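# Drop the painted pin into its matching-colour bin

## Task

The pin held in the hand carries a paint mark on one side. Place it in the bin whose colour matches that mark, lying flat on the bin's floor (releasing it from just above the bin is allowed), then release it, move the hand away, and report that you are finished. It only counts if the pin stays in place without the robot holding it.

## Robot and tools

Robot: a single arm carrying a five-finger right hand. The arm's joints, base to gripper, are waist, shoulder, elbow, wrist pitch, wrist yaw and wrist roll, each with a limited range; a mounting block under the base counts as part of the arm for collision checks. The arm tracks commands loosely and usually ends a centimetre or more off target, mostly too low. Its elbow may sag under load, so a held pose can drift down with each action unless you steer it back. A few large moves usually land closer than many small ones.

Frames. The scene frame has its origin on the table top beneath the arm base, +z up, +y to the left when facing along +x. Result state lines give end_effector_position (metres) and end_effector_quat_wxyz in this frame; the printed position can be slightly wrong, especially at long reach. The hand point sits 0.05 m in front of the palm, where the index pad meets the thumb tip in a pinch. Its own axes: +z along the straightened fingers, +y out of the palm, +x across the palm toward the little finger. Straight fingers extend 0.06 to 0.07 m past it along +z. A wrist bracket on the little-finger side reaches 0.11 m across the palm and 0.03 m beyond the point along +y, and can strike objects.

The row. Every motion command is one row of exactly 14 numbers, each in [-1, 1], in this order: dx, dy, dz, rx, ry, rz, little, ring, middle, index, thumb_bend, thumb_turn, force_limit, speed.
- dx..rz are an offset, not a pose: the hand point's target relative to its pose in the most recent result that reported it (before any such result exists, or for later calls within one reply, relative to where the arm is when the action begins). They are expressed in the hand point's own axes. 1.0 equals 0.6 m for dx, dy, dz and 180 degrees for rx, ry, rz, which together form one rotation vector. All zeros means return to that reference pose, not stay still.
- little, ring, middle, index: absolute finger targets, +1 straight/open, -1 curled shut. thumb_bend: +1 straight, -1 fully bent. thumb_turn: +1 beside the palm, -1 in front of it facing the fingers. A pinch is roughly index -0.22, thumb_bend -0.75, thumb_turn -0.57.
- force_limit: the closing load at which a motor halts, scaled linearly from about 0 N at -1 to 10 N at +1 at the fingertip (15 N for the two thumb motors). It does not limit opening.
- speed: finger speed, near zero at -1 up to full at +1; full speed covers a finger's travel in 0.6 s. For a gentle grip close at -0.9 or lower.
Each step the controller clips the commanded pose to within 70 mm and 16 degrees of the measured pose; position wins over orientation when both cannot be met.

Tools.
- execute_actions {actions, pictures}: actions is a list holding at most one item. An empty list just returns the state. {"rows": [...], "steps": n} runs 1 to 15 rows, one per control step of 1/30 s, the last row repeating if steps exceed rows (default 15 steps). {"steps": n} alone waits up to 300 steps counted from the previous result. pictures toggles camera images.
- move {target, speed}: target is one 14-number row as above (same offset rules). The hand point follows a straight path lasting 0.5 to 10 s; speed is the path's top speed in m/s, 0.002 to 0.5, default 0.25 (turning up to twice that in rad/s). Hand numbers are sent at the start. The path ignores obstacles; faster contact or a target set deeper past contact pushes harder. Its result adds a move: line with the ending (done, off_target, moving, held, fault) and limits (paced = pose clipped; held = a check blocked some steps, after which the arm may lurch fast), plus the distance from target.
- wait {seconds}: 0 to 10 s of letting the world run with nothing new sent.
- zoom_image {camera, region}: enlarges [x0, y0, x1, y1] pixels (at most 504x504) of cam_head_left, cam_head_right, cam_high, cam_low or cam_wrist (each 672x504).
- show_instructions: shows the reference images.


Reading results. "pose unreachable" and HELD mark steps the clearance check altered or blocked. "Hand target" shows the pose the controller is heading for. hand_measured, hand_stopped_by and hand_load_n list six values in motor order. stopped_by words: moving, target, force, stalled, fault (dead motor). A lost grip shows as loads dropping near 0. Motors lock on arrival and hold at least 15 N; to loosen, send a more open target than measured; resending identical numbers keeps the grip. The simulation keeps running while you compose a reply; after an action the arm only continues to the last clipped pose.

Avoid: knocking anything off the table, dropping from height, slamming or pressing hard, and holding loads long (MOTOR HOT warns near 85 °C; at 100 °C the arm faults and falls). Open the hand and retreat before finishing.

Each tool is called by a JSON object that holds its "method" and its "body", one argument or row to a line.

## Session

{"method": "execute_actions", "body": {
  "actions": []
}}

Scene clock: 0.00 s of 4800.00 s.
end_effector_position=(+0.4507, +0.0043, +0.3436) hand_measured=(+1.000, +1.000, +1.000, -0.158, -0.750, -0.550) hand_load_n=(+0.0, +0.0, +0.0, +5.5, +0.5, +0.0) hand_stopped_by=(target, target, target, target, target, target) hand_force_limit=0.00 hand_speed=-0.80 end_effector_quat_wxyz=(+0.503, -0.495, +0.473, -0.528)
Joint positions: [-0.136  0.788  0.598  0.26  -0.101 -0.033]
Joint velocities: [-0.005  0.005  0.002  0.007 -0.007  0.007]
Hand target: +0.454, +0.004, +0.360; +0.509, -0.489, +0.465, -0.535
camera_calibration (this result's frames):
cam_wrist: T_world_to_cam=[[0.0447318, 0.078742, -0.995891, 0.325454], [-0.571287, 0.819816, 0.0391602, 0.235757], [0.819531, 0.567188, 0.0816561, -0.266709], [0, 0, 0, 1]] pos_world=[0.338703, -0.0676307, 0.336662]

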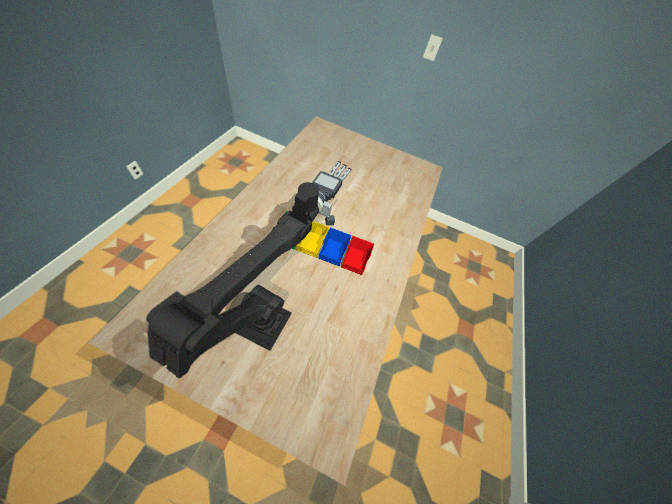

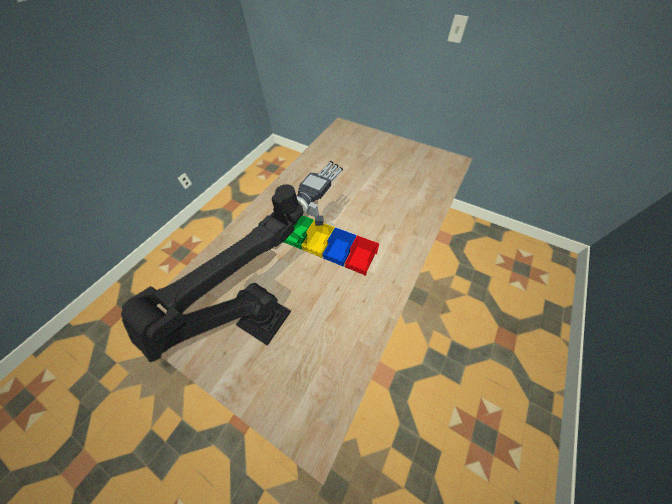

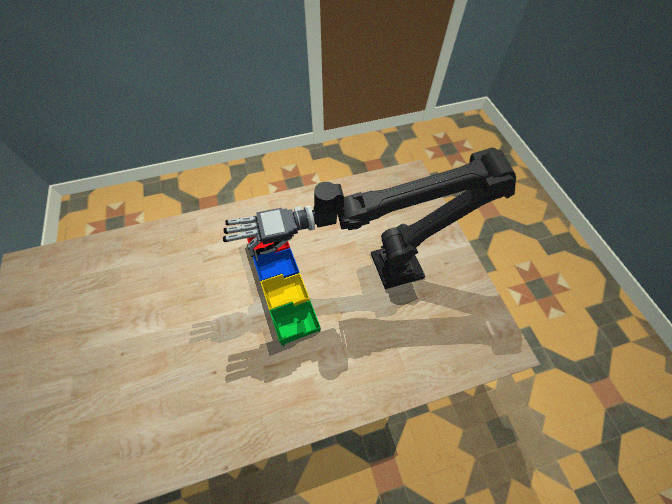

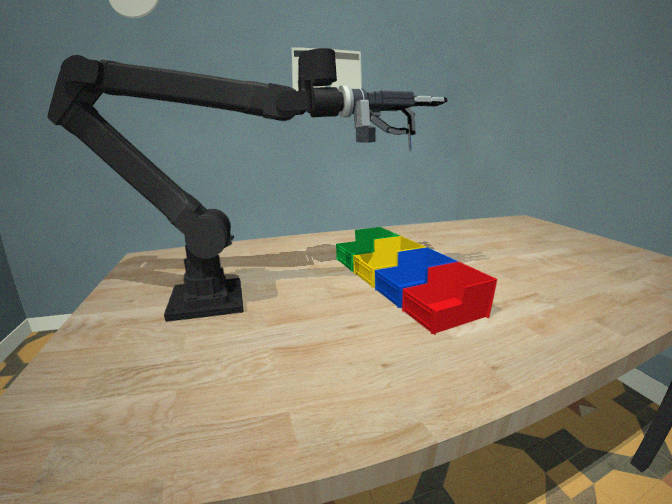

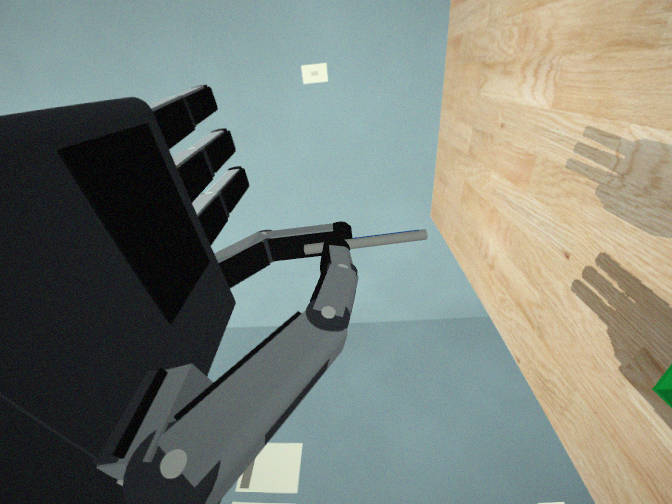

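{"method": "move", "body": {
  "target": [0.155,0.36,-0.06,0,0,0,1,1,1,-0.2,-0.75,-0.55,0,-0.8],
  "speed": 0.15
}}

{"method": "zoom_image", "body": {
  "camera": "cam_wrist",
  "region": [340,210,440,260]
}}

Scene clock: 4.10 s of 4800.00 s.
end_effector_position=(+0.4315, -0.0942, +0.1248) hand_measured=(+1.000, +1.000, +1.000, -0.158, -0.750, -0.550) hand_load_n=(+0.0, +0.0, +0.0, +5.5, +0.5, +0.0) hand_stopped_by=(target, target, target, force, target, target) hand_force_limit=0.00 hand_speed=-0.80 end_effector_quat_wxyz=(+0.500, -0.502, +0.472, -0.524)
Joint positions: [-0.521  1.47   0.273  1.26  -0.494 -0.018]
Joint velocities: [-0.005 -0.005 -0.002 -0.002  0.037 -0.037]
Hand target: +0.430, -0.098, +0.126; +0.502, -0.496, +0.472, -0.528
Off the commanded pose: 0.008 m, 1 deg.
move: done
camera_calibration (this result's frames):
cam_wrist: T_world_to_cam=[[0.0304461, 0.0713814, -0.996984, 0.121735], [-0.57734, 0.815486, 0.0407557, 0.316169], [0.815936, 0.574358, 0.0660397, -0.173102], [0, 0, 0, 1]] pos_world=[0.320071, -0.167099, 0.119914]

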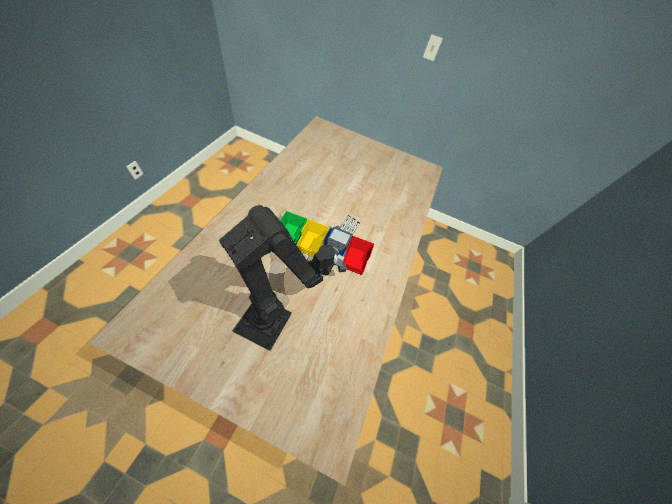

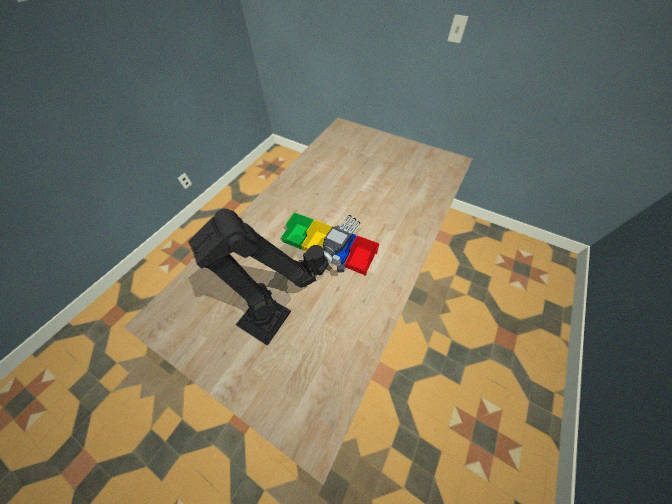

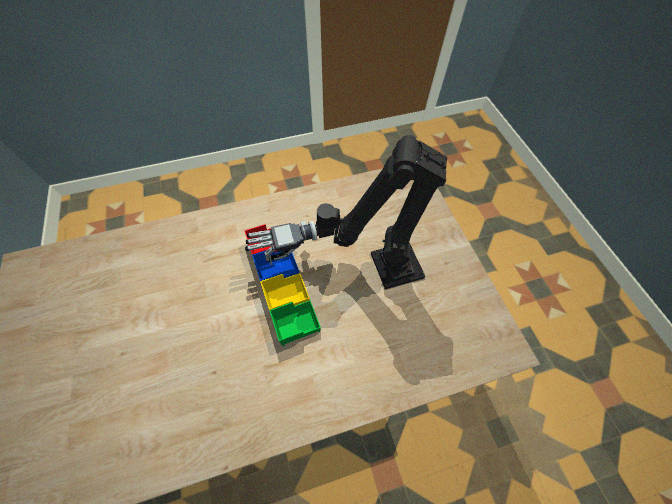

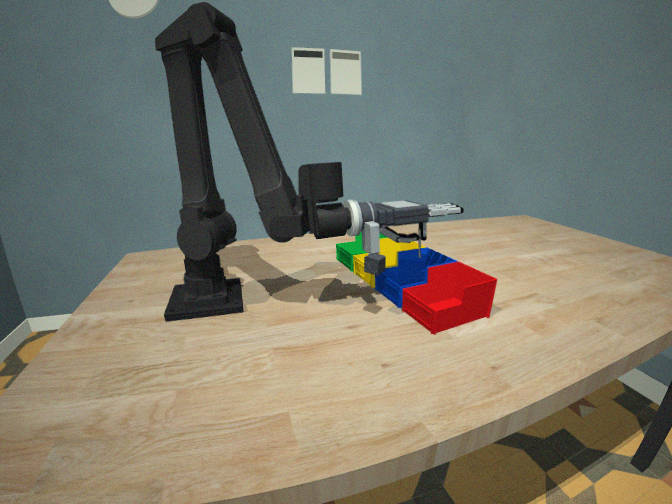

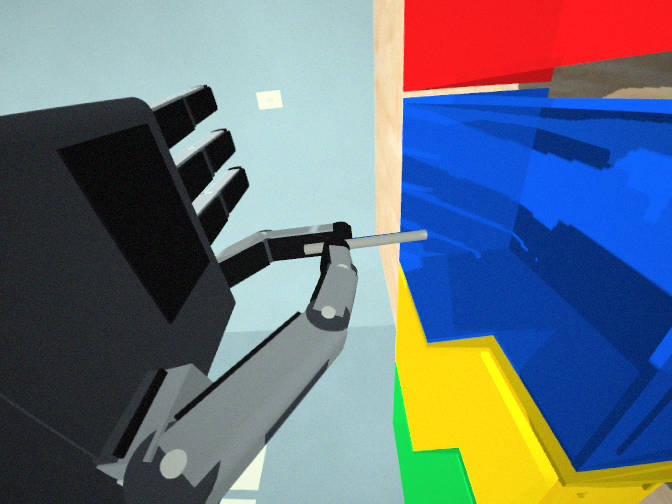

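Region (340, 210, 440, 260) of cam_wrist's 672x504 image, scaled by 5.040, with more detail than that image has.

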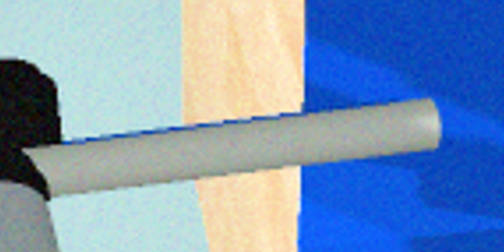

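Blue, centred.

{"method": "move", "body": {
  "target": [0,0,0,0,0,0,1,1,1,0.4,-0.75,-0.55,0,0]
}}

{"method": "move", "body": {
  "target": [0,-0.13,0,0,0,0,1,1,1,0.4,-0.75,-0.55,0,0],
  "speed": 0.12
}}

{"method": "zoom_image", "body": {
  "camera": "cam_high",
  "region": [240,235,320,295]
}}

Scene clock: 6.63 s of 4800.00 s.
end_effector_position=(+0.4315, -0.0942, +0.1248) hand_measured=(+1.000, +1.000, +1.000, +0.400, -0.750, -0.550) hand_load_n=(+0.0, +0.0, +0.0, +0.0, +0.0, +0.0) hand_stopped_by=(target, target, target, target, target, target) hand_force_limit=0.00 hand_speed=0.00 end_effector_quat_wxyz=(+0.500, -0.502, +0.472, -0.524)
Joint positions: [-0.521  1.47   0.273  1.26  -0.494 -0.017]
Joint velocities: [-0.005  0.005 -0.007 -0.012 -0.022 -0.037]
Hand target: +0.432, -0.094, +0.125; +0.500, -0.502, +0.472, -0.524
Off the commanded pose: 0.000 m, 0 deg.
move: done
camera_calibration (this result's frames):
cam_wrist: T_world_to_cam=[[0.0304372, 0.0721422, -0.99693, 0.121821], [-0.577371, 0.815433, 0.0413806, 0.316059], [0.815915, 0.574338, 0.0664723, -0.173176], [0, 0, 0, 1]] pos_world=[0.320073, -0.167052, 0.11988]

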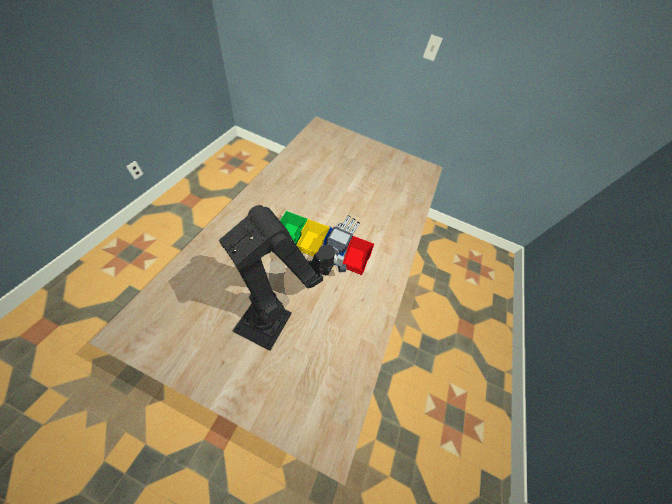

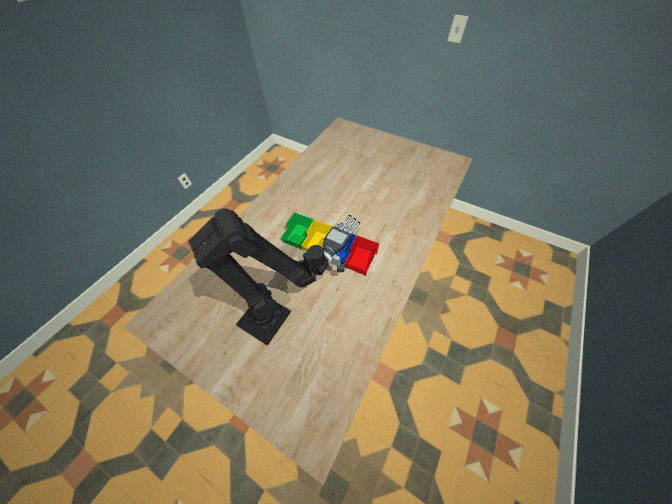

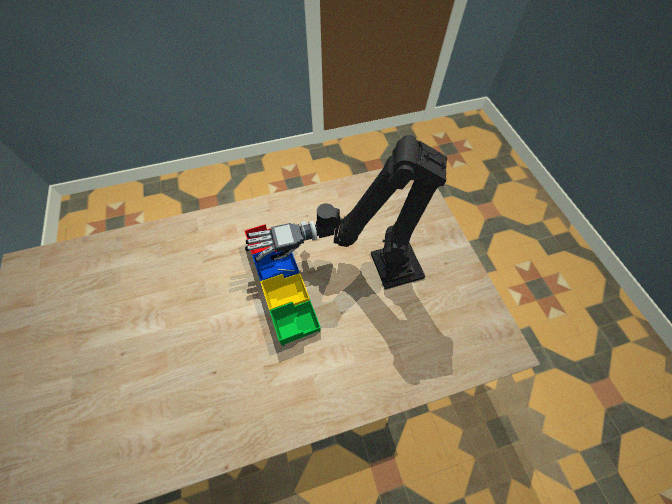

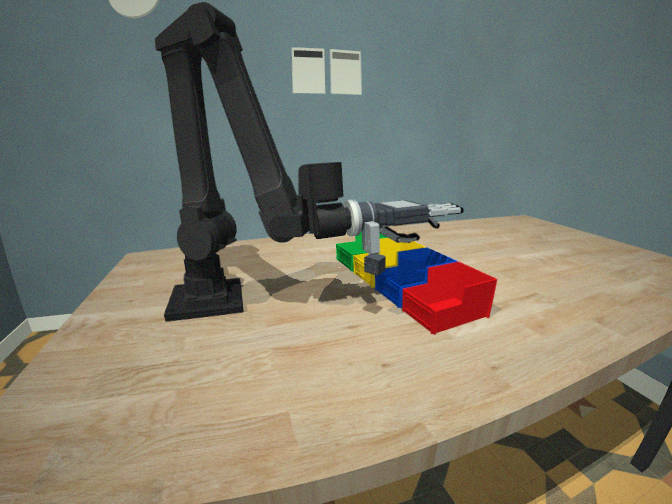

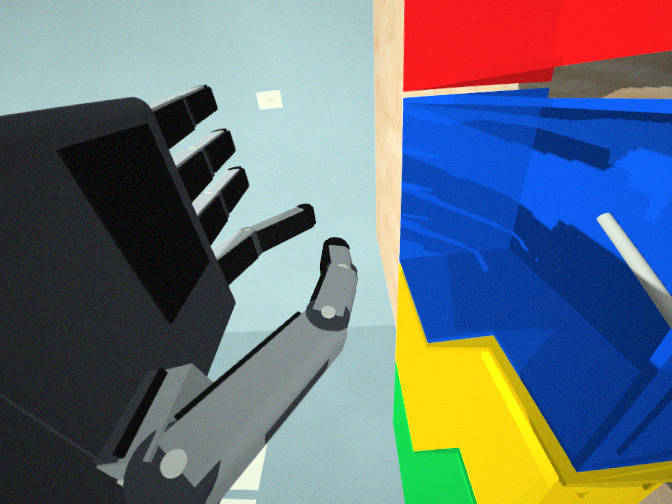

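Scene clock: 7.63 s of 4800.00 s.
end_effector_position=(+0.4166, -0.0856, +0.1888) hand_measured=(+1.000, +1.000, +1.000, +0.400, -0.750, -0.550) hand_load_n=(+0.0, +0.0, +0.0, +0.0, +0.0, +0.0) hand_stopped_by=(target, target, target, target, target, target) hand_force_limit=0.00 hand_speed=0.00 end_effector_quat_wxyz=(+0.499, -0.505, +0.479, -0.517)
Joint positions: [-0.521  1.081  0.299  0.824 -0.494 -0.017]
Joint velocities: [-0.005  0.005 -0.012 -0.022 -0.007  0.022]
Hand target: +0.426, -0.090, +0.204; +0.501, -0.502, +0.472, -0.524
Off the commanded pose: 0.018 m, 1 deg.
move: off_target
camera_calibration (this result's frames):
cam_wrist: T_world_to_cam=[[0.0119732, 0.0819321, -0.996566, 0.193925], [-0.576283, 0.815039, 0.0600842, 0.293793], [0.817163, 0.573584, 0.0569747, -0.168935], [0, 0, 0, 1]] pos_world=[0.305033, -0.158443, 0.185232]

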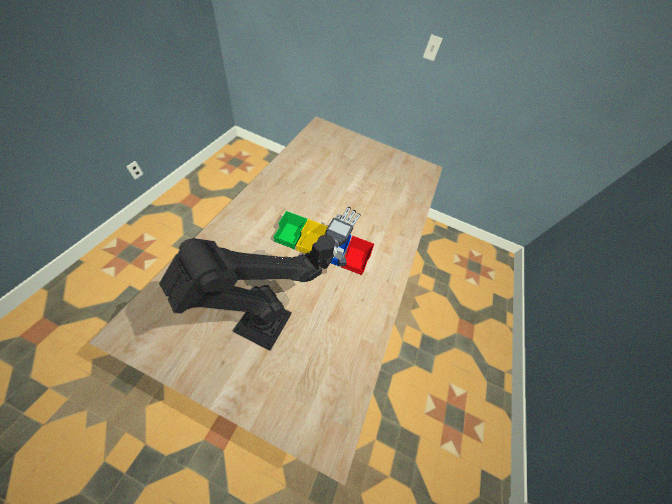

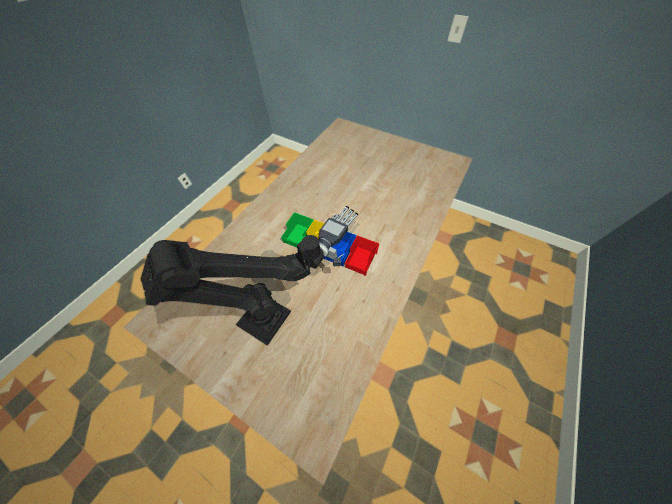

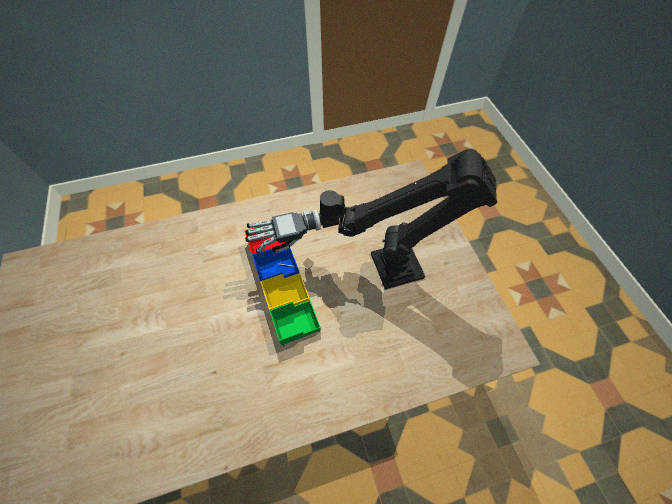

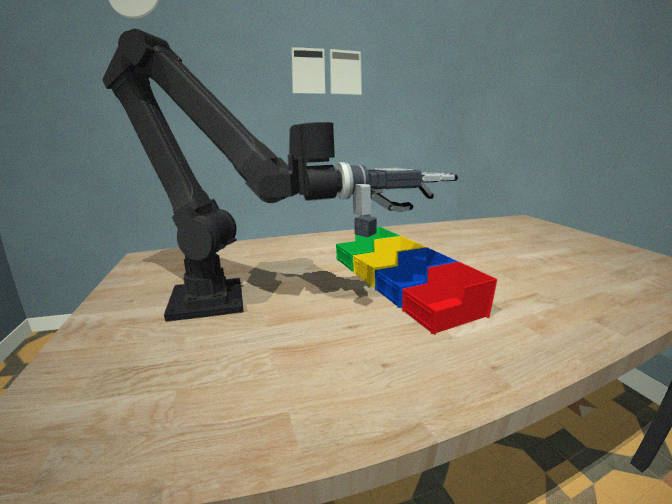

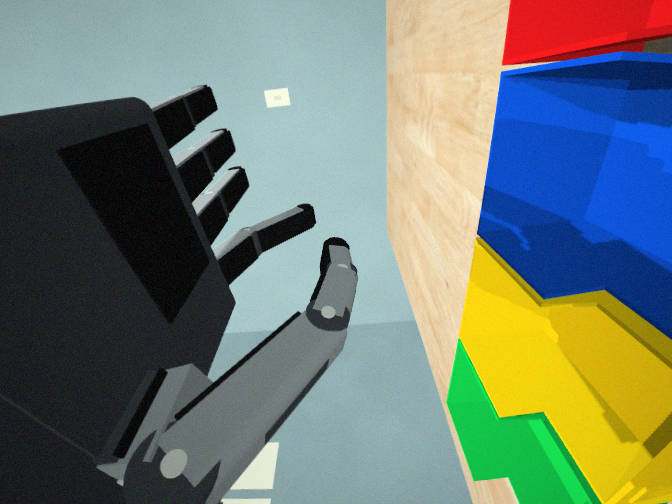

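Region (240, 235, 320, 295) of cam_high's 672x504 image, scaled by 6.300, with more detail than that image has; it fills the top 378 rows of this view, and the rest is white.

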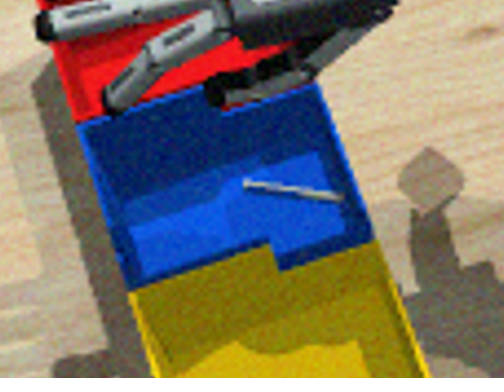

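{"method": "finished_scene", "body": {
  "scene": 2
}}

The scene is finished: the task was done.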